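# Swing the folded wire-holder arm fully outward

## Task

On the harness board, find the wire holder mounted on a swing arm that is currently folded in over the board, and pivot that arm outward until it reaches its stop. It counts only if the arm stays swung out by itself, not because the robot is still holding it. Finally release it and pull the hand away.

## Robot and tools

ROBOT. One arm with six joints carrying a five-finger right hand. Joint ranges in rad, base to hand: shoulder pan -3.142..3.142, shoulder lift -6.283..6.283, elbow 0.000..3.142, wrists 1-3 each -6.283..6.283. The base may be tilted and may sit on a mounting block, which the clearance check treats as part of the arm. The elbow cannot fully straighten.

FRAMES. The scene frame has its origin on the table top under the base, +z up, and +y to the left when facing along +x. The hand point sits 0.05 m in front of the palm, where the index pad meets the thumb tip in a pinch. Its own axes: +z along the straightened fingers, +y out of the palm, +x across the palm toward the little finger, away from the thumb. Straight fingers extend 0.06-0.07 m past the point along +z. Across the palm the hand spans 0.08 m on the little-finger side, and on the thumb side 0.02 m with the thumb turned in front of the palm, up to 0.09 m otherwise. A rigid wrist bracket on the little-finger side reaches 0.03 m beyond the point along +y and 0.11 m across the palm; it can collide with things.

ROW FORMAT. Every motion command is one row of 14 numbers, each in [-1, 1]: dx, dy, dz, rx, ry, rz, little, ring, middle, index, thumb_bend, thumb_turn, force_limit, speed. The first six are an offset, not a pose: a shift of the hand point relative to its measured pose when the action begins, expressed in the hand point's own axes. 1.0 equals 0.6 m of translation or 180 degrees; rx, ry, rz form a single rotation vector. Finger values: -1 straight/open, +1 curled fully into the palm. thumb_bend -1 straight, +1 fully bent; thumb_turn -1 beside the palm, +1 opposite the fingers. A pinch is roughly index +0.22, thumb_bend +0.75, thumb_turn +0.57. force_limit sets where a closing motor stops: about 0 N at -1 to 10 N at +1 at the fingertip (15 N for the two thumb motors); it never limits opening. speed runs from near zero at -1 to full at +1, where a full finger stroke takes 0.6 s. For gentle closing use speed -0.9 or lower.

execute_actions(actions): actions is a list of up to 15 actions; each action is a list of up to 15 rows, each row used for one 1/30 s step; a short action repeats its final row for the remaining steps. All rows of an action are offsets from the same starting pose (the pose measured at action start; for the first action of a call, the last pose a result reported). An empty list just returns state and images. Each step the command is clipped to within 100 mm and 16 degrees of the measured pose, so large shifts need several actions; position wins over orientation if both cannot be met. Arm motion trails commands by about 0.17 s.

move(target, speed, stop_force, blocking): target is one 14-number row whose offsets are counted from the pose in this scene's latest result that shows one. The hand point follows a straight path lasting 0.5-10 s (cut off at 10 s), turning the short way. speed is in m/s, 0.002-0.5, default 0.25; rotation is capped at twice that in rad/s. Hand numbers are sent at the start. The path ignores obstacles, and the real hand may lag, wander or overshoot speed near full reach. The arm is stiff: aiming even slightly past a firm contact can trigger a fault; faster means harder impact. stop_force (N, 9-40, allowed after 0.2 s of scene time) ends the path when the wrist sensor sees that much extra push against the direction of travel for 2 steps; the arm then backs to its pose 2 steps earlier and holds. Pressure may briefly exceed it (double or more when small), easing within about a second. Use a very slow speed with it; it is unreliable on moves that rotate; omit it when moving off something you press on. blocking=false returns after 0.5 s while motion continues (not combinable with stop_force); then only wait or stop are accepted until a result shows the end. The move line reports the ending: done, off_target, moving, held, fault, or contact (stop_force triggered; ranks above held, done, off_target), plus distance to target. limits=paced means the sent pose was clipped; limits=held means a check blocked some steps and the arm may then surge.

wait(seconds): 0-10, runs the scene holding the last command; returns early when a running move ends. stop(): brakes a running move; needs room. zoom_image(camera, region): camera is cam_high, cam_low or cam_wrist (each 504x504); region [x0, y0, x1, y1] in pixels, at most 504x504. show_instructions(): shows the reference image pages. finished_scene(scene): ends the current scene, given its number; irreversible.

RESULTS. State gives end_effector_position (m), end_effector_quat_wxyz and velocities in the scene frame; printed position can be off at long reach. Hand target is where the controller now drives the hand point. pose unreachable means the clearance check altered or blocked a command. hand_measured, hand_stopped_by (moving, target, force, stalled, fault) and hand_load_n (positive = finger pushed open) list six values in row order. A motor starts only when its target changes by 0.01 or more, then locks; resend the same values to keep a grip. Wrist force/torque are in the hand frame, with offsets up to about 4 N, noise up to 2.4 N, saturation near 50 N; no reading at start is normal.

AVOID. Contact torque at a joint limit (138 N m for the first three joints, 25.7 N m for the wrists) or 150 N outside force stops the arm for 10 s. Long holding heats motors: warning at 70 °C, braking at 85 °C. Don't drop, slam or shove hard. Here, push the swing arm out to its stop, confirm it stays there after release, open the hand and retreat before finishing.

Each tool is called after ">>>" as name(argument=value, ...) on one line, values as JSON.

Reference images:

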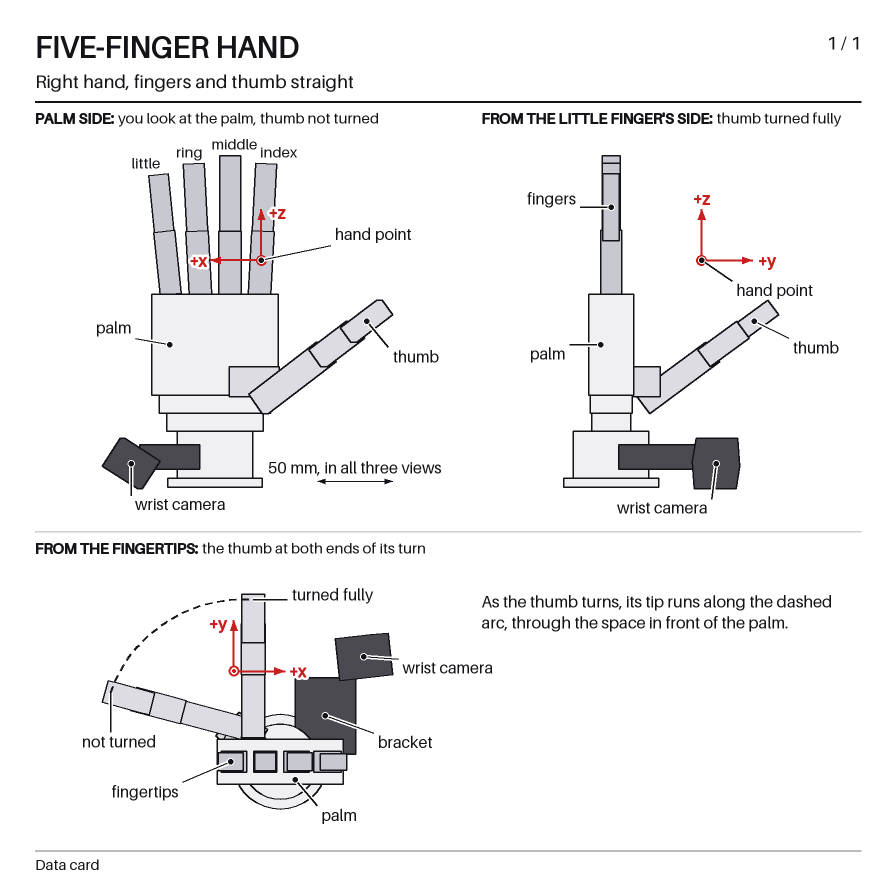

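## Session

I'll start by looking at the current scene state.

>>> execute_actions(actions=[])

Scene clock: 0.00 s.
end_effector_position=(+0.7587, -0.2431, +0.1960) hand_measured=(-1.000, -1.000, -1.000, -1.000, -1.000, -1.000) hand_load_n=(+0.0, +0.0, +0.0, +0.0, +0.0, +0.0) hand_stopped_by=(target, target, target, target, target, target) hand_force_limit=0.00 hand_speed=-0.80 end_effector_quat_wxyz=(-0.382, +0.694, -0.352, +0.499) end_effector_velocity=(+0.000, -0.000, -0.000) end_effector_angular_velocity=(-0.001, +0.001, -0.001)
Joint positions: [-0.582 -1.278  1.413  0.08   1.081 -4.283]
Joint velocities: [ 0.     0.    -0.     0.     0.002 -0.   ]
Motor temperatures (°C, as the motors report them): [24 23 23 29 28 31]
Wrist force (N, on the end effector, along its own x y z axes, offset not removed): no reading
Wrist torque (N m, same axes, about the end effector's origin, offset not removed): no reading
Hand target: +0.759, -0.243, +0.196; -0.382, +0.694, -0.352, +0.499

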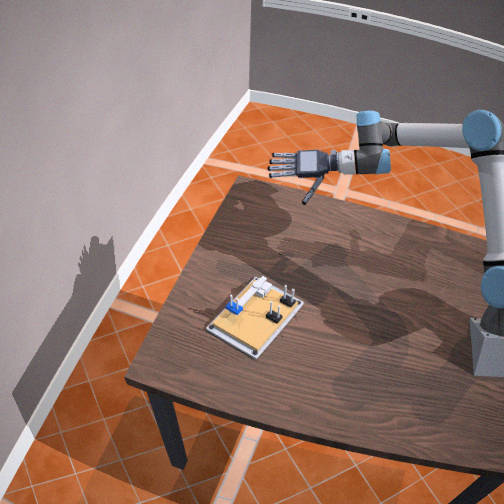

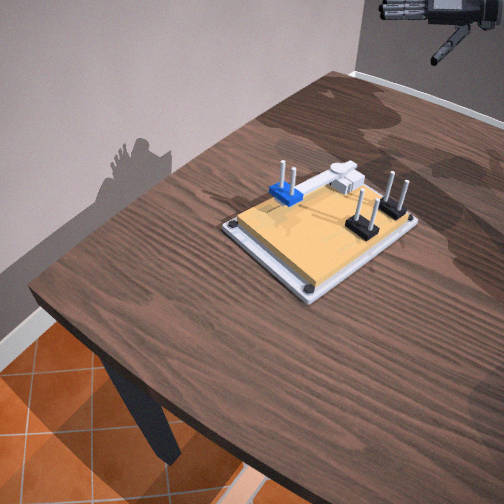

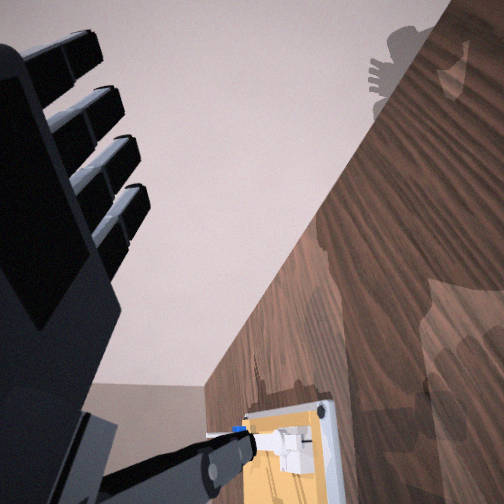

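>>> zoom_image(camera="cam_low", region=[200, 130, 440, 320])

>>> zoom_image(camera="cam_high", region=[190, 260, 320, 370])

>>> zoom_image(camera="cam_wrist", region=[180, 380, 380, 504])

Region (200, 130, 440, 320) of cam_low's 504x504 image, scaled by 2.100, with more detail than that image has; it fills the top 399 rows of this view, and the rest is white.

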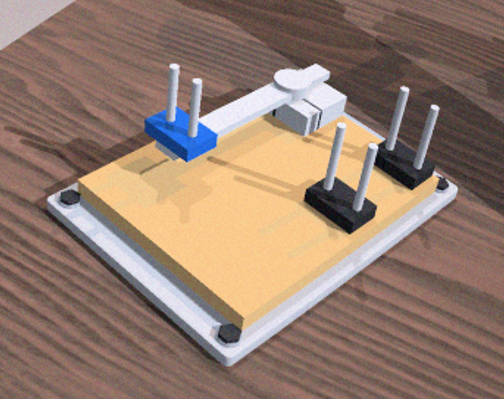

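Region (190, 260, 320, 370) of cam_high's 504x504 image, scaled by 3.877, with more detail than that image has; it fills the top 426 rows of this view, and the rest is white.

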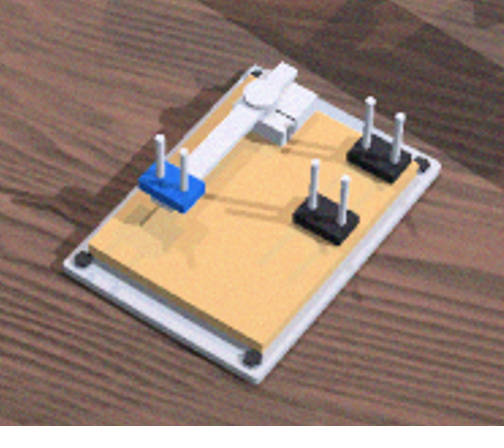

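Region (180, 380, 380, 504) of cam_wrist's 504x504 image, scaled by 2.520, with more detail than that image has; it fills the top 312 rows of this view, and the rest is white.

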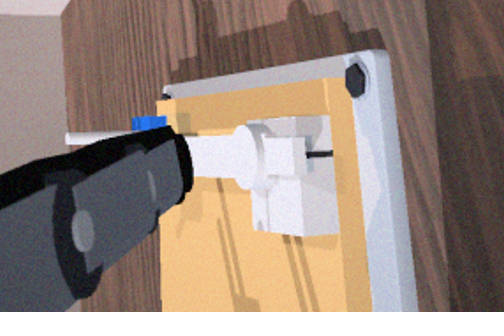

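>>> zoom_image(camera="cam_low", region=[260, 150, 380, 220])

>>> zoom_image(camera="cam_high", region=[220, 270, 290, 320])

>>> zoom_image(camera="cam_wrist", region=[200, 400, 340, 490])

Region (260, 150, 380, 220) of cam_low's 504x504 image, scaled by 4.200, with more detail than that image has; it fills the top 294 rows of this view, and the rest is white.

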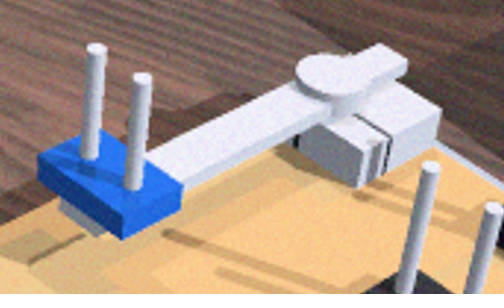

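Region (220, 270, 290, 320) of cam_high's 504x504 image, scaled by 7.200, with more detail than that image has; it fills the top 360 rows of this view, and the rest is white.

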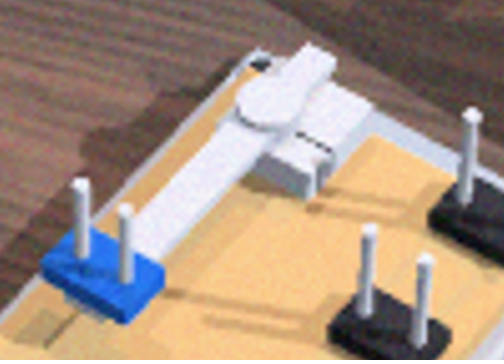

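Region (200, 400, 340, 490) of cam_wrist's 504x504 image, scaled by 3.600, with more detail than that image has; it fills the top 324 rows of this view, and the rest is white.

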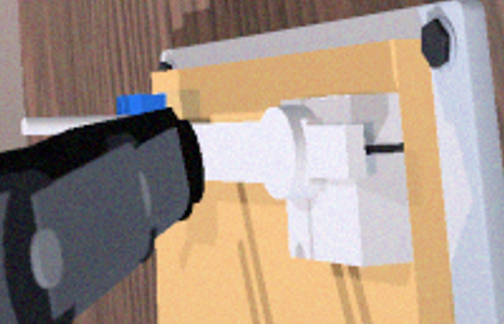

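>>> move(target=[-0.7787, -0.3268, 0.0848, -0.2330, 0.0763, 0.2104, -1, -1, -1, -1, -1, -1, 0, -0.8], speed=0.35)

Scene clock: 20.47 s.
end_effector_position=(+0.7104, +0.2624, +0.1609) hand_measured=(-1.000, -1.000, -1.000, -1.000, -1.000, -1.000) hand_load_n=(+0.0, +0.0, +0.0, +0.0, +0.0, +0.0) hand_stopped_by=(target, target, target, target, target, target) hand_force_limit=0.00 hand_speed=-0.80 end_effector_quat_wxyz=(+0.209, -0.572, +0.745, -0.272) end_effector_velocity=(+0.001, +0.001, +0.000) end_effector_angular_velocity=(-0.001, +0.018, -0.004)
Joint positions: [ 0.3   -0.426  0.647  0.69   2.463 -2.966]
Joint velocities: [ 0.001  0.029 -0.055  0.056  0.004  0.023]
Motor temperatures (°C, as the motors report them): [24 23 23 29 28 31]
Wrist force (N, on the end effector, along its own x y z axes, offset not removed): [-0.1 0.3 0.4]
Wrist torque (N m, same axes, about the end effector's origin, offset not removed): [-0.02 0.05 -0.15]
Hand target: +0.710, +0.262, +0.161; +0.208, -0.572, +0.746, -0.271
Off the commanded pose: 0.000 m, 0 deg.
move: done
camera_calibration (this result's frames):
cam_wrist: T_world_to_cam=[[-0.704404, 0.299943, -0.643311, 0.528885], [-0.0530597, 0.881541, 0.469116, -0.267451], [0.707813, 0.364581, -0.605046, -0.368262], [0, 0, 0, 1]] pos_world=[0.619018, 0.211395, 0.242888]

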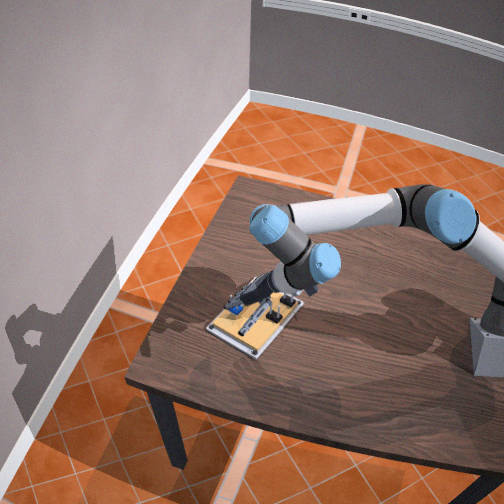

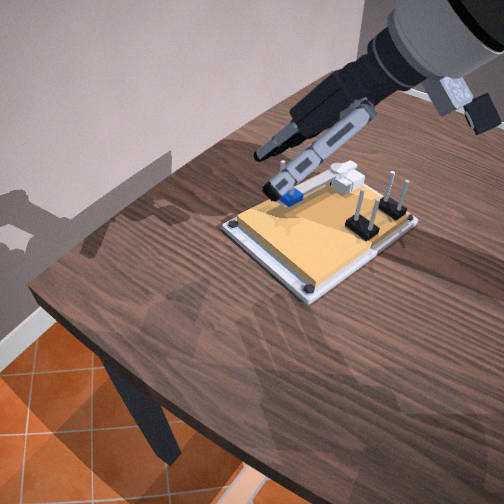

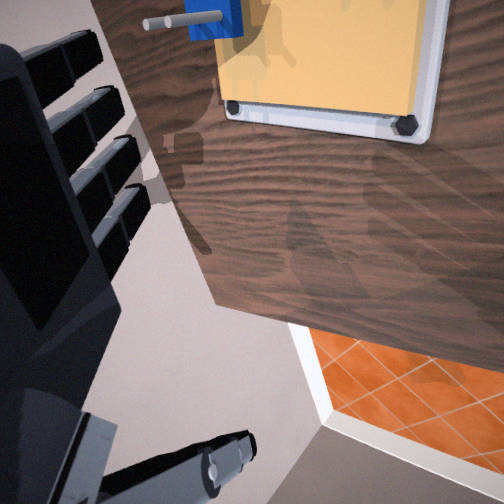

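>>> zoom_image(camera="cam_wrist", region=[0, 0, 300, 150])

>>> zoom_image(camera="cam_low", region=[200, 60, 504, 320])

Region (0, 0, 300, 150) of cam_wrist's 504x504 image, scaled by 1.680, with more detail than that image has.

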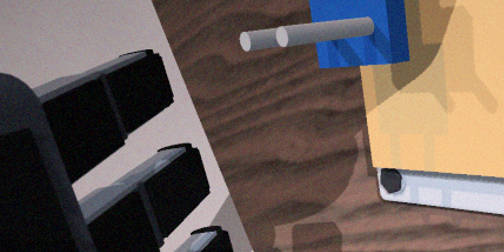

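Region (200, 60, 504, 320) of cam_low's 504x504 image, scaled by 1.658, with more detail than that image has; it fills the top 431 rows of this view, and the rest is white.

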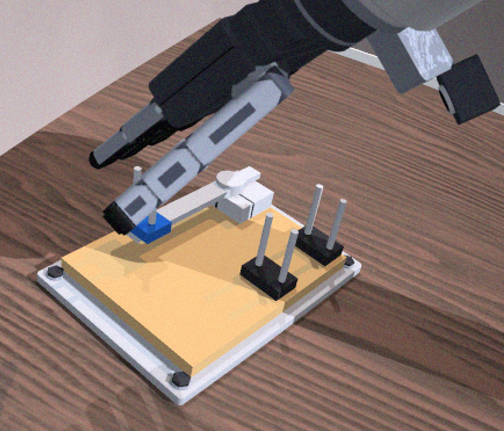

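>>> move(target=[0.0315, 0.1218, 0.0737, 0.0270, -0.0261, -0.0285, -1, -1, -1, -1, -1, -1, 0, -0.8], speed=0.2)

Scene clock: 32.43 s.
end_effector_position=(+0.6792, +0.2515, +0.0803) hand_measured=(-1.000, -1.000, -1.000, -1.000, -1.000, -1.000) hand_load_n=(+0.0, +0.0, +0.0, +0.0, +0.0, +0.0) hand_stopped_by=(target, target, target, target, target, target) hand_force_limit=0.00 hand_speed=-0.80 end_effector_quat_wxyz=(+0.250, -0.606, +0.698, -0.288) end_effector_velocity=(-0.000, +0.001, -0.002) end_effector_angular_velocity=(+0.005, -0.017, +0.008)
Joint positions: [ 0.227 -0.607  1.164  0.168  2.337 -3.228]
Joint velocities: [-0.004 -0.012  0.031 -0.042 -0.015 -0.019]
Motor temperatures (°C, as the motors report them): [24 23 23 29 28 31]
Wrist force (N, on the end effector, along its own x y z axes, offset not removed): [0.5 0.6 0.4]
Wrist torque (N m, same axes, about the end effector's origin, offset not removed): [0.10 -0.03 -0.08]
Hand target: +0.679, +0.252, +0.080; +0.251, -0.606, +0.698, -0.288
Off the commanded pose: 0.000 m, 0 deg.
move: done
camera_calibration (this result's frames):
cam_wrist: T_world_to_cam=[[-0.67995, 0.204728, -0.704099, 0.470476], [-0.196063, 0.874509, 0.443615, -0.120743], [0.706561, 0.439683, -0.554482, -0.413086], [0, 0, 0, 1]] pos_world=[0.588097, 0.190898, 0.155776]

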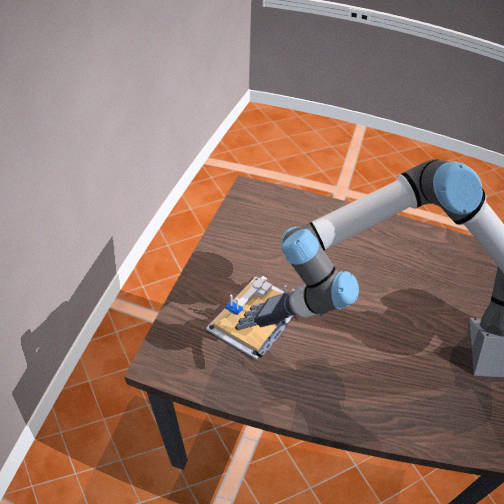

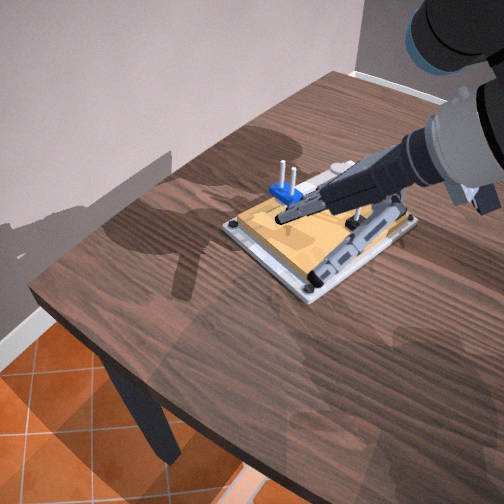

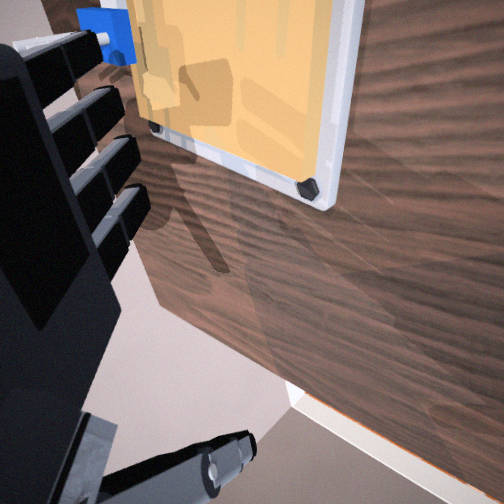

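>>> zoom_image(camera="cam_wrist", region=[0, 0, 240, 160])

>>> zoom_image(camera="cam_low", region=[220, 140, 440, 310])

>>> zoom_image(camera="cam_high", region=[190, 260, 330, 370])

Region (0, 0, 240, 160) of cam_wrist's 504x504 image, scaled by 2.100, with more detail than that image has.

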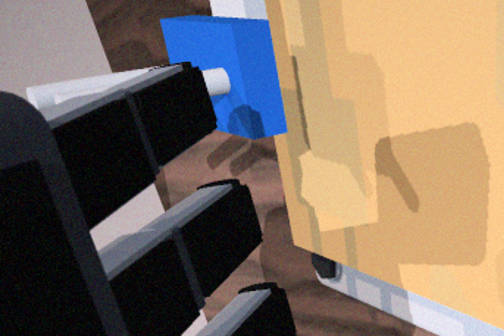

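Region (220, 140, 440, 310) of cam_low's 504x504 image, scaled by 2.291, with more detail than that image has; it fills the top 389 rows of this view, and the rest is white.

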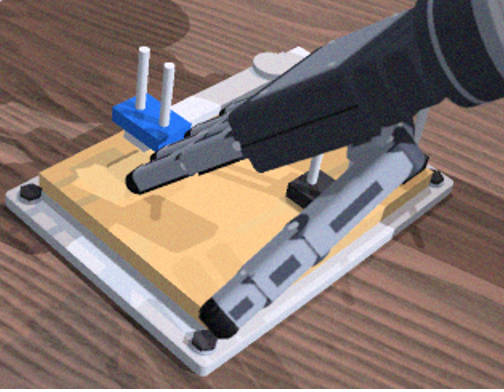

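Region (190, 260, 330, 370) of cam_high's 504x504 image, scaled by 3.600, with more detail than that image has; it fills the top 396 rows of this view, and the rest is white.

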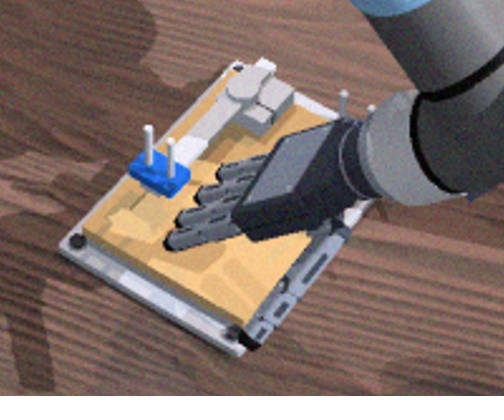

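>>> move(target=[0.0040, 0.0204, 0.0627, 0, 0, 0, -1, -1, -1, -1, -1, -1, 0, -0.8], speed=0.08)

Scene clock: 36.83 s.
end_effector_position=(+0.6963, +0.2467, +0.0453) hand_measured=(-1.000, -1.000, -1.000, -1.000, -1.000, -1.000) hand_load_n=(+0.0, +0.0, +0.0, +0.0, +0.0, +0.0) hand_stopped_by=(target, target, target, target, target, target) hand_force_limit=0.00 hand_speed=-0.80 end_effector_quat_wxyz=(+0.250, -0.606, +0.698, -0.288) end_effector_velocity=(+0.001, -0.000, -0.002) end_effector_angular_velocity=(-0.000, +0.000, -0.000)
Joint positions: [ 0.182 -0.568  1.155  0.112  2.302 -3.269]
Joint velocities: [-0.003  0.003 -0.002 -0.003 -0.002 -0.003]
Motor temperatures (°C, as the motors report them): [24 23 23 29 28 31]
Wrist force (N, on the end effector, along its own x y z axes, offset not removed): [1.1 0.5 -0.2]
Wrist torque (N m, same axes, about the end effector's origin, offset not removed): [0.11 -0.16 -0.09]
Hand target: +0.697, +0.247, +0.045; +0.250, -0.606, +0.698, -0.288
Off the commanded pose: 0.000 m, 0 deg.
move: done
camera_calibration (this result's frames):
cam_wrist: T_world_to_cam=[[-0.679949, 0.204782, -0.704084, 0.458505], [-0.196062, 0.874475, 0.443682, -0.0976238], [0.706562, 0.439725, -0.554448, -0.442511], [0, 0, 0, 1]] pos_world=[0.605281, 0.186059, 0.120791]

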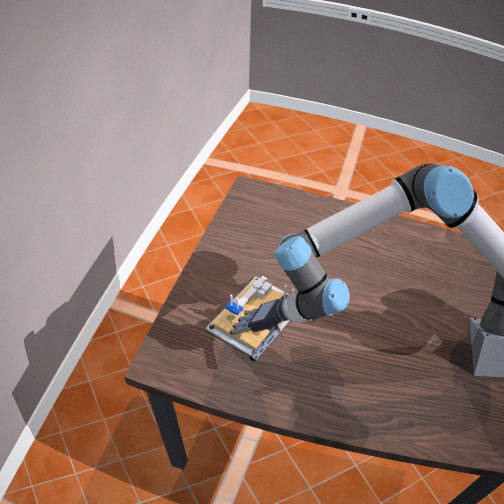

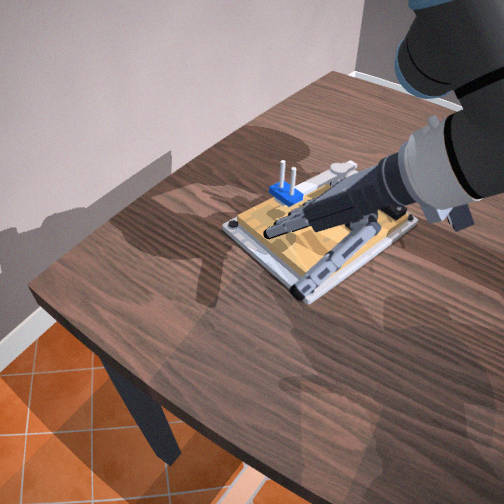

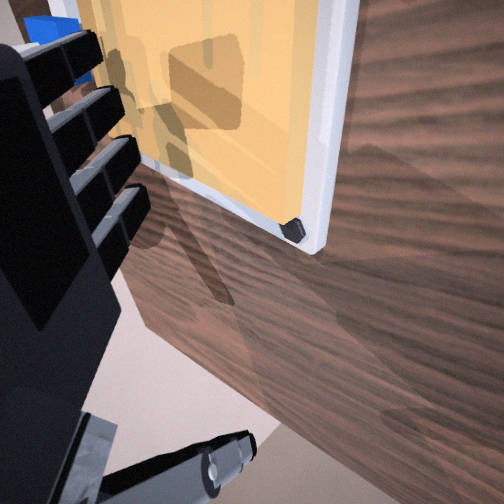

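>>> zoom_image(camera="cam_low", region=[240, 150, 380, 260])

>>> zoom_image(camera="cam_wrist", region=[0, 0, 180, 120])

>>> zoom_image(camera="cam_high", region=[200, 270, 300, 350])

Region (240, 150, 380, 260) of cam_low's 504x504 image, scaled by 3.600, with more detail than that image has; it fills the top 396 rows of this view, and the rest is white.

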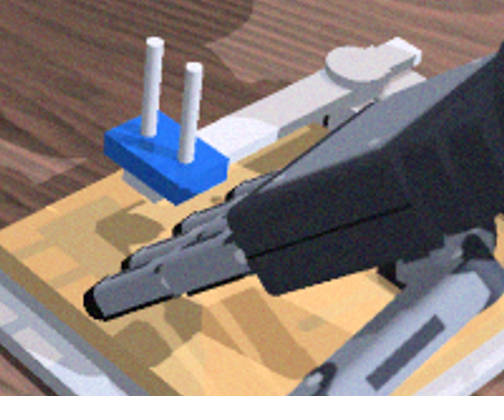

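Region (0, 0, 180, 120) of cam_wrist's 504x504 image, scaled by 2.800, with more detail than that image has.

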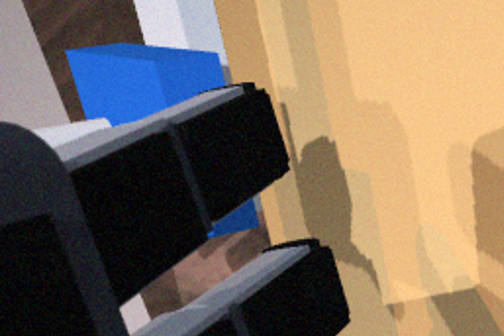

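Region (200, 270, 300, 350) of cam_high's 504x504 image, scaled by 5.040, with more detail than that image has; it fills the top 403 rows of this view, and the rest is white.

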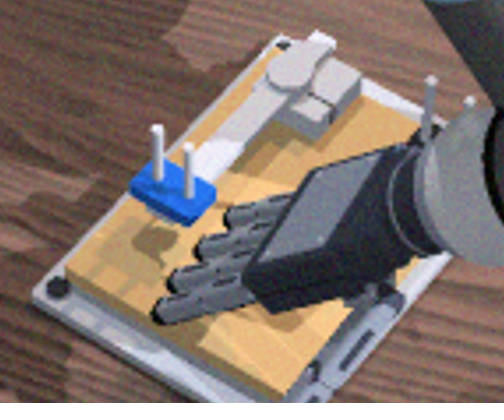

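>>> move(target=[0.0149, -0.0791, 0.0786, 0, 0, 0, -1, -1, -1, -1, -1, -1, 0, -0.8], speed=0.05, stop_force=12)

Scene clock: 40.37 s.
end_effector_position=(+0.7609, +0.2283, +0.0454) hand_measured=(-1.000, -1.000, -1.000, -1.000, -1.000, -1.000) hand_load_n=(-1.0, +0.0, +0.0, +0.0, +0.0, +0.0) hand_stopped_by=(target, target, target, target, target, target) hand_force_limit=0.00 hand_speed=-0.80 end_effector_quat_wxyz=(+0.250, -0.606, +0.698, -0.288) end_effector_velocity=(+0.002, -0.001, -0.000) end_effector_angular_velocity=(-0.001, +0.002, -0.001)
Joint positions: [ 0.132 -0.476  0.914  0.234  2.263 -3.311]
Joint velocities: [-0.002  0.006 -0.013  0.009  0.    -0.   ]
Motor temperatures (°C, as the motors report them): [24 23 23 29 28 31]
Wrist force (N, on the end effector, along its own x y z axes, offset not removed): [-0.7 -0.5 0.5]
Wrist torque (N m, same axes, about the end effector's origin, offset not removed): [-0.34 0.07 -0.25]
Hand target: +0.761, +0.228, +0.045; +0.250, -0.606, +0.698, -0.288
Off the commanded pose: 0.000 m, 0 deg.
move: done
camera_calibration (this result's frames):
cam_wrist: T_world_to_cam=[[-0.679816, 0.204847, -0.704193, 0.506128], [-0.19616, 0.874426, 0.443735, -0.0688608], [0.706663, 0.439792, -0.554266, -0.480149], [0, 0, 0, 1]] pos_world=[0.66987, 0.167701, 0.120838]

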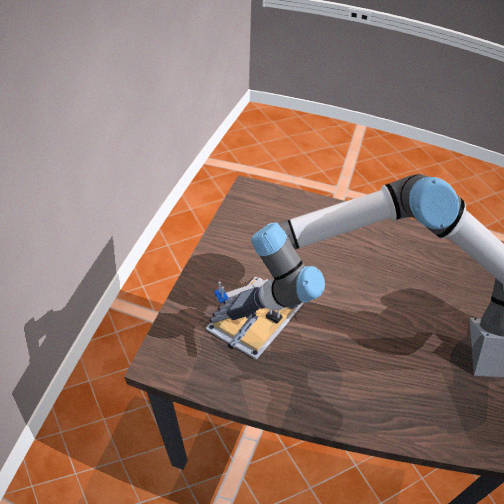

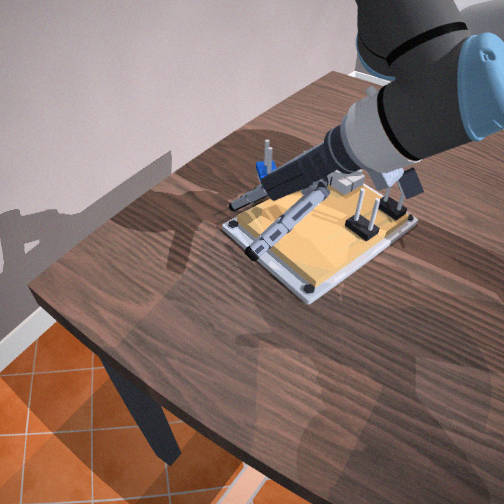

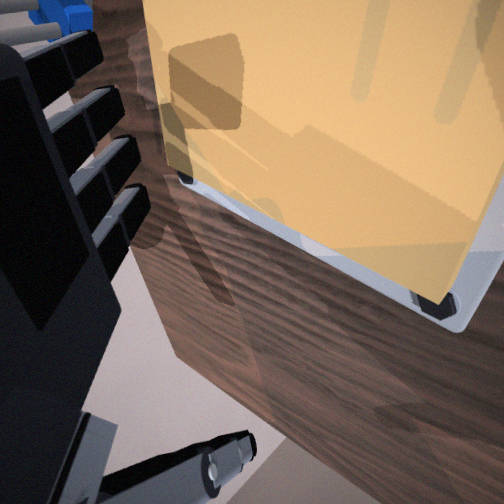

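>>> zoom_image(camera="cam_high", region=[190, 260, 310, 360])

>>> zoom_image(camera="cam_low", region=[220, 120, 440, 270])

>>> zoom_image(camera="cam_wrist", region=[0, 0, 180, 120])

Region (190, 260, 310, 360) of cam_high's 504x504 image, scaled by 4.200, with more detail than that image has.

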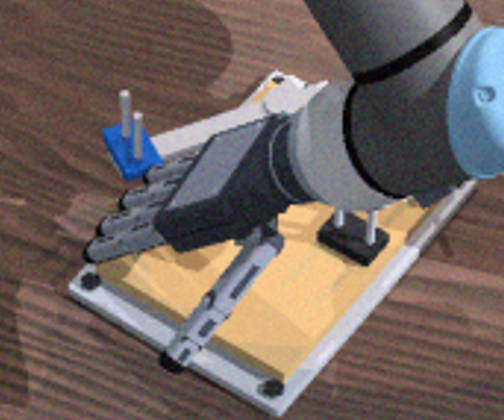

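Region (220, 120, 440, 270) of cam_low's 504x504 image, scaled by 2.291, with more detail than that image has; it fills the top 344 rows of this view, and the rest is white.

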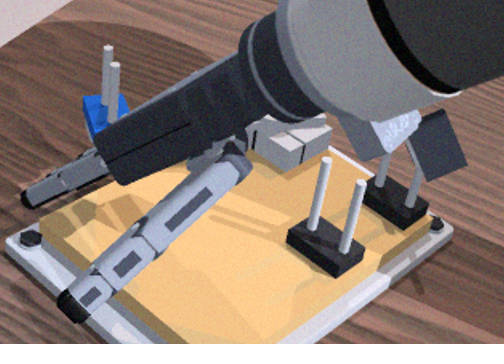

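Region (0, 0, 180, 120) of cam_wrist's 504x504 image, scaled by 2.800, with more detail than that image has.

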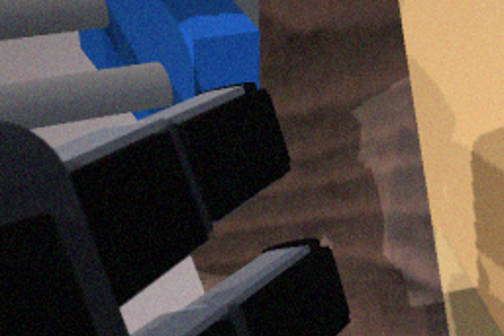

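>>> move(target=[0.0600, -0.0535, 0.0532, 0, 0, 0, -1, -1, -1, -1, -1, -1, 0, -0.8], speed=0.06, stop_force=12)

Scene clock: 42.80 s.
end_effector_position=(+0.8003, +0.1865, +0.0454) hand_measured=(-1.000, -1.000, -1.000, -1.000, -1.000, -1.000) hand_load_n=(-1.0, +0.0, +0.0, +0.0, +0.0, +0.0) hand_stopped_by=(target, target, target, target, target, target) hand_force_limit=0.00 hand_speed=-0.80 end_effector_quat_wxyz=(+0.250, -0.606, +0.698, -0.288) end_effector_velocity=(+0.002, -0.002, +0.000) end_effector_angular_velocity=(-0.001, +0.001, -0.001)
Joint positions: [ 0.07  -0.457  0.798  0.3    2.214 -3.359]
Joint velocities: [-0.003  0.003 -0.009  0.006 -0.001 -0.001]
Motor temperatures (°C, as the motors report them): [24 23 23 29 28 31]
Wrist force (N, on the end effector, along its own x y z axes, offset not removed): [1.1 -0.4 1.0]
Wrist torque (N m, same axes, about the end effector's origin, offset not removed): [-0.37 -0.26 -0.06]
Hand target: +0.801, +0.186, +0.045; +0.250, -0.606, +0.698, -0.288
Off the commanded pose: 0.000 m, 0 deg.
move: done
camera_calibration (this result's frames):
cam_wrist: T_world_to_cam=[[-0.679728, 0.204925, -0.704255, 0.541386], [-0.196207, 0.874382, 0.443802, -0.0245018], [0.706733, 0.439844, -0.554134, -0.489647], [0, 0, 0, 1]] pos_world=[0.709238, 0.125849, 0.120817]

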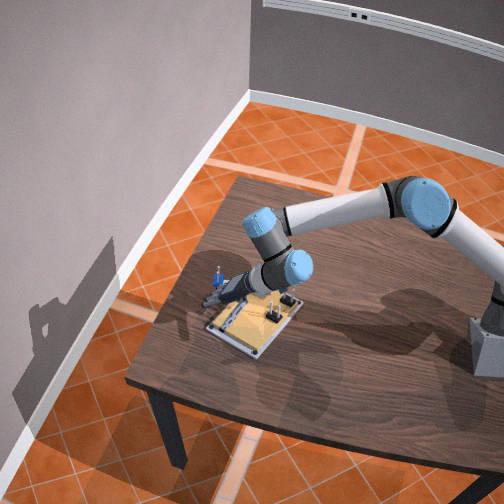

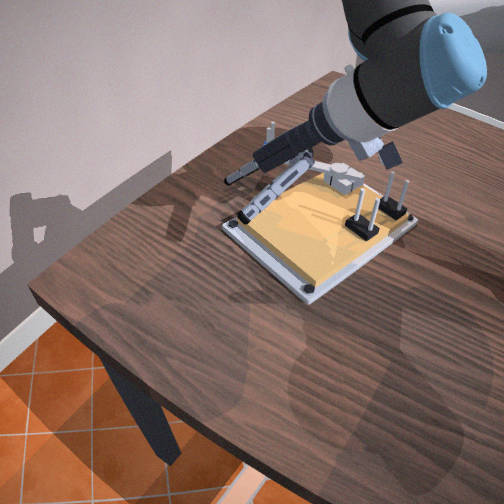

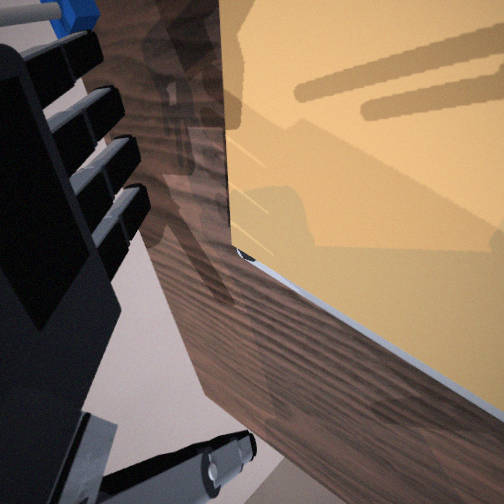

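>>> zoom_image(camera="cam_high", region=[190, 250, 310, 350])

>>> zoom_image(camera="cam_low", region=[220, 100, 440, 250])

>>> zoom_image(camera="cam_wrist", region=[0, 0, 180, 120])

Region (190, 250, 310, 350) of cam_high's 504x504 image, scaled by 4.200, with more detail than that image has.

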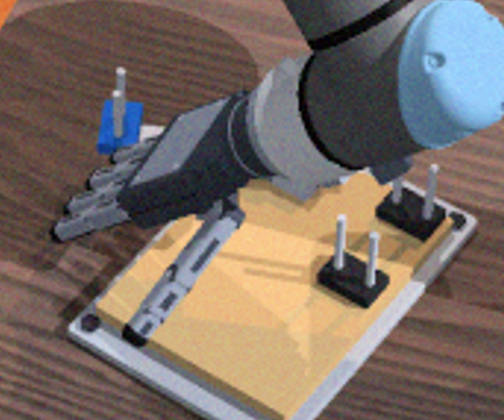

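Region (220, 100, 440, 250) of cam_low's 504x504 image, scaled by 2.291, with more detail than that image has; it fills the top 344 rows of this view, and the rest is white.

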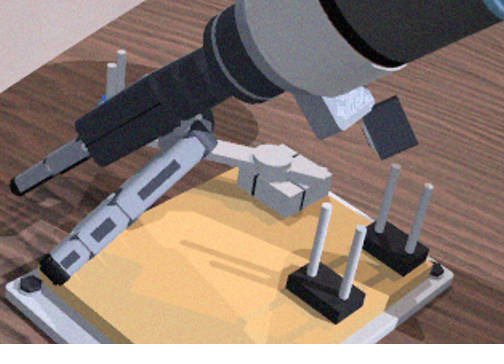

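Region (0, 0, 180, 120) of cam_wrist's 504x504 image, scaled by 2.800, with more detail than that image has.

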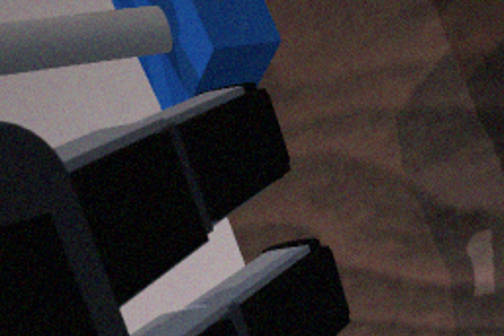

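>>> move(target=[0.0724, -0.0194, 0.0193, 0, 0, 0, -1, -1, -1, -1, -1, -1, 0, -0.8], speed=0.05, stop_force=10)

Scene clock: 45.03 s.
end_effector_position=(+0.8103, +0.1414, +0.0453) hand_measured=(-1.000, -1.000, -1.000, -1.000, -1.000, -1.000) hand_load_n=(-0.5, +0.0, +0.0, +0.0, +0.0, +0.0) hand_stopped_by=(target, target, target, target, target, target) hand_force_limit=0.00 hand_speed=-0.80 end_effector_quat_wxyz=(+0.250, -0.606, +0.698, -0.288) end_effector_velocity=(+0.001, -0.002, +0.000) end_effector_angular_velocity=(+0.001, -0.001, +0.000)
Joint positions: [ 0.014 -0.509  0.831  0.296  2.169 -3.399]
Joint velocities: [-0.003 -0.003  0.002 -0.    -0.003 -0.002]
Motor temperatures (°C, as the motors report them): [24 23 23 29 28 31]
Wrist force (N, on the end effector, along its own x y z axes, offset not removed): [-1.2 1.1 -0.7]
Wrist torque (N m, same axes, about the end effector's origin, offset not removed): [0.10 -0.07 -0.19]
Hand target: +0.810, +0.141, +0.045; +0.250, -0.606, +0.698, -0.288
Off the commanded pose: 0.000 m, 0 deg.
move: done
camera_calibration (this result's frames):
cam_wrist: T_world_to_cam=[[-0.679747, 0.204988, -0.704219, 0.557356], [-0.196185, 0.874348, 0.443877, 0.0168357], [0.706722, 0.439881, -0.554119, -0.476909], [0, 0, 0, 1]] pos_world=[0.719205, 0.0808114, 0.120763]

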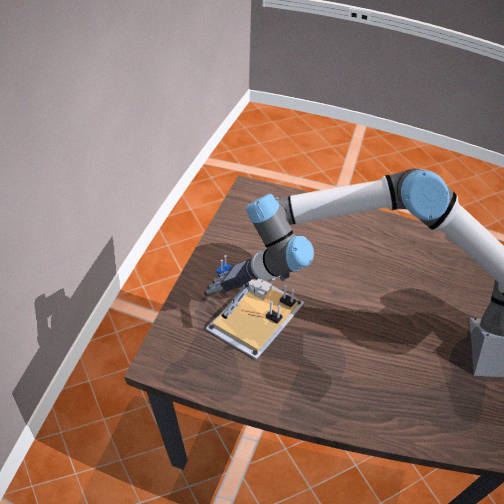

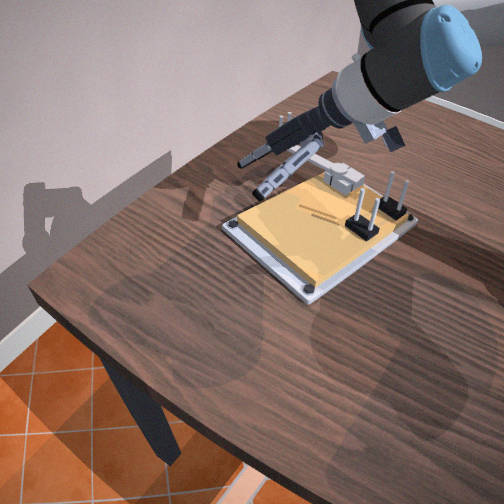

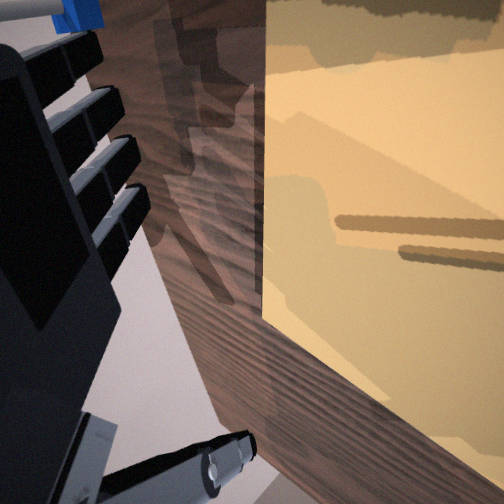

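>>> zoom_image(camera="cam_low", region=[230, 100, 420, 230])

>>> zoom_image(camera="cam_high", region=[190, 240, 310, 340])

>>> zoom_image(camera="cam_wrist", region=[0, 0, 180, 120])

Region (230, 100, 420, 230) of cam_low's 504x504 image, scaled by 2.653, with more detail than that image has; it fills the top 345 rows of this view, and the rest is white.

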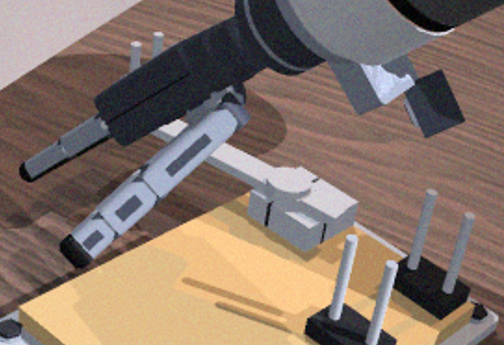

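Region (190, 240, 310, 340) of cam_high's 504x504 image, scaled by 4.200, with more detail than that image has.

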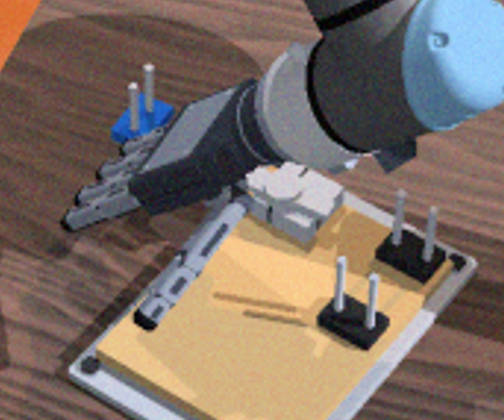

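Region (0, 0, 180, 120) of cam_wrist's 504x504 image, scaled by 2.800, with more detail than that image has.

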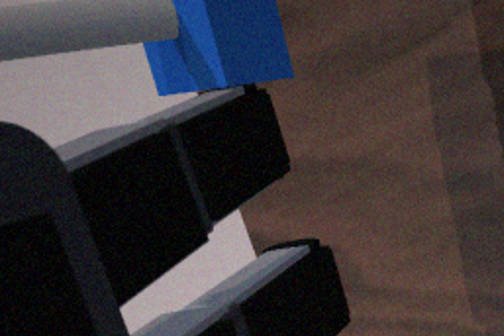

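>>> move(target=[0.0333, 0.0019, -0.0019, 0, 0, 0, -1, -1, -1, -1, -1, -1, 0, -0.8], speed=0.008, stop_force=9)

Scene clock: 47.50 s.
end_effector_position=(+0.8076, +0.1297, +0.0453) hand_measured=(-1.000, -1.000, -1.000, -1.000, -1.000, -1.000) hand_load_n=(+0.0, +0.0, +0.0, +0.0, +0.0, +0.0) hand_stopped_by=(target, target, target, target, target, target) hand_force_limit=0.00 hand_speed=-0.80 end_effector_quat_wxyz=(+0.250, -0.606, +0.698, -0.288) end_effector_velocity=(+0.001, +0.002, +0.001) end_effector_angular_velocity=(+0.002, -0.001, -0.002)
Joint positions: [-0.    -0.535  0.866  0.282  2.157 -3.409]
Joint velocities: [ 0.003  0.005 -0.008  0.004  0.002  0.004]
Motor temperatures (°C, as the motors report them): [24 23 23 29 28 31]
Wrist force (N, on the end effector, along its own x y z axes, offset not removed): [-13.3 -1.3 0.7]
Wrist torque (N m, same axes, about the end effector's origin, offset not removed): [0.13 -0.78 -1.10]
Hand target: +0.808, +0.130, +0.045; +0.250, -0.606, +0.698, -0.288
Off the commanded pose: 0.008 m, 0 deg.
move: contact
camera_calibration (this result's frames):
cam_wrist: T_world_to_cam=[[-0.679899, 0.204695, -0.704157, 0.558051], [-0.196446, 0.874311, 0.443835, 0.0267798], [0.706503, 0.440092, -0.554231, -0.469755], [0, 0, 0, 1]] pos_world=[0.716562, 0.0690914, 0.120717]

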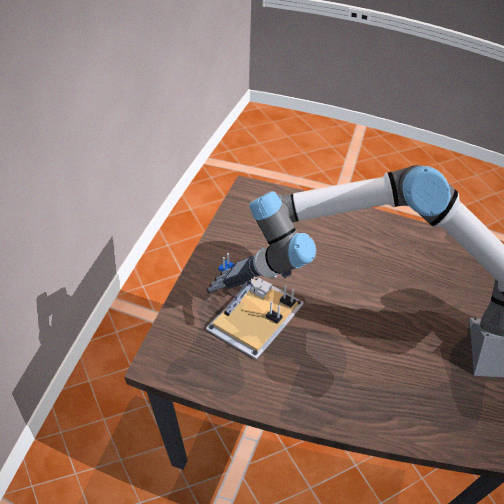

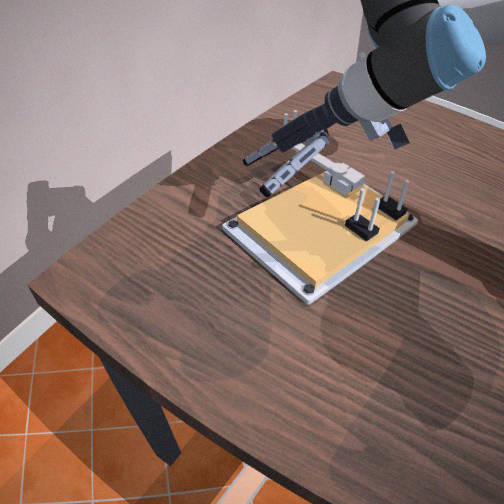

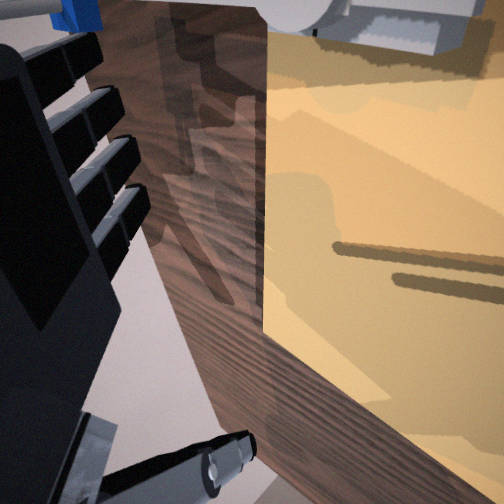

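>>> move(target=[-0.0667, 0, -0.2, 0, 0, 0, -1, -1, -1, -1, -1, -1, 0, -0.8], speed=0.2)

Scene clock: 49.10 s.
end_effector_position=(+0.7297, +0.1811, +0.1301) hand_measured=(-1.000, -1.000, -1.000, -1.000, -1.000, -1.000) hand_load_n=(+0.0, +0.0, +0.0, +0.0, +0.0, +0.0) hand_stopped_by=(target, target, target, target, target, target) hand_force_limit=0.00 hand_speed=-0.80 end_effector_quat_wxyz=(+0.250, -0.606, +0.698, -0.288) end_effector_velocity=(-0.002, +0.001, +0.002) end_effector_angular_velocity=(+0.000, +0.000, +0.000)
Joint positions: [ 0.157 -0.664  1.03   0.318  2.283 -3.29 ]
Joint velocities: [ 0.004 -0.002  0.003  0.002  0.003  0.004]
Motor temperatures (°C, as the motors report them): [24 23 23 29 28 31]
Wrist force (N, on the end effector, along its own x y z axes, offset not removed): [0.1 0.5 -0.1]
Wrist torque (N m, same axes, about the end effector's origin, offset not removed): [-0.01 0.02 -0.16]
Hand target: +0.729, +0.181, +0.130; +0.250, -0.606, +0.698, -0.288
Off the commanded pose: 0.000 m, 0 deg.
move: done
camera_calibration (this result's frames):
cam_wrist: T_world_to_cam=[[-0.679913, 0.20448, -0.704206, 0.554354], [-0.19647, 0.874425, 0.443599, -0.0710679], [0.706483, 0.439964, -0.554359, -0.390288], [0, 0, 0, 1]] pos_world=[0.638681, 0.120502, 0.205545]

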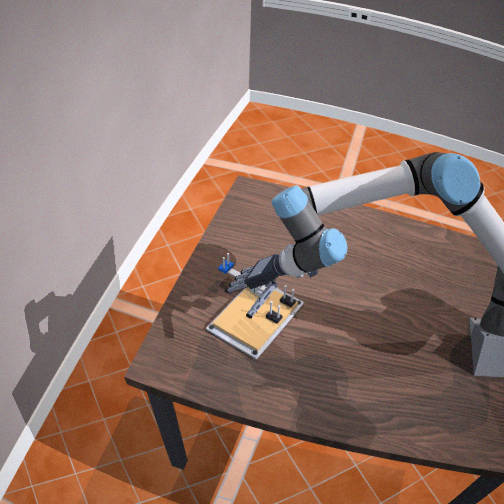

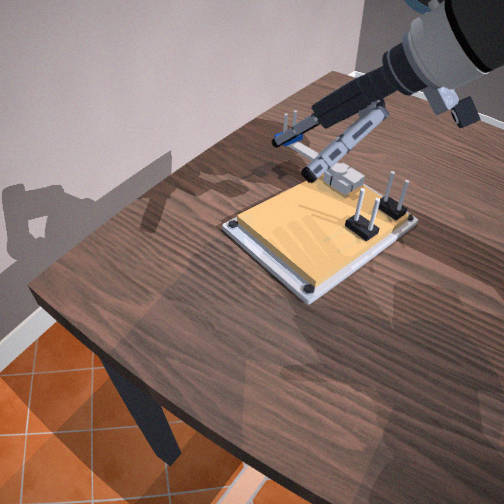

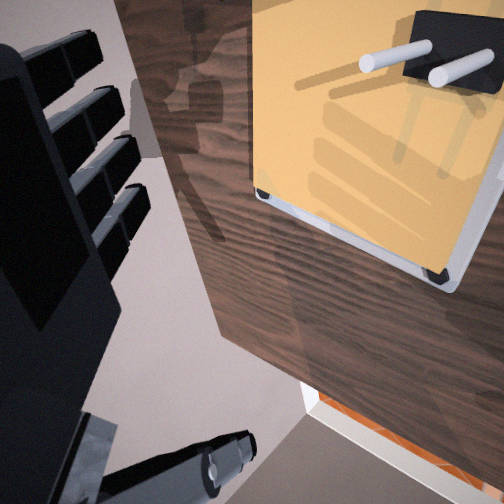

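>>> zoom_image(camera="cam_low", region=[250, 90, 420, 220])

>>> zoom_image(camera="cam_high", region=[190, 240, 310, 340])

Region (250, 90, 420, 220) of cam_low's 504x504 image, scaled by 2.965, with more detail than that image has; it fills the top 385 rows of this view, and the rest is white.

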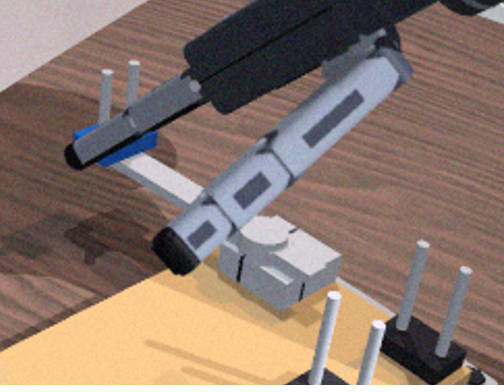

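Region (190, 240, 310, 340) of cam_high's 504x504 image, scaled by 4.200, with more detail than that image has.

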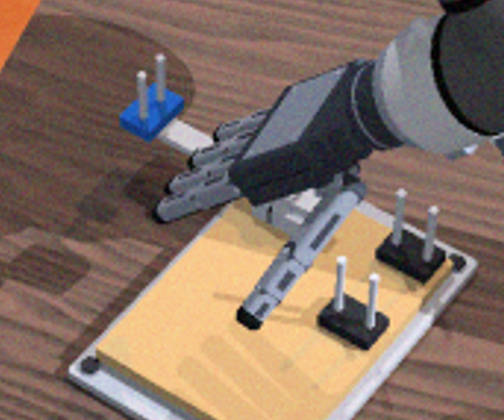

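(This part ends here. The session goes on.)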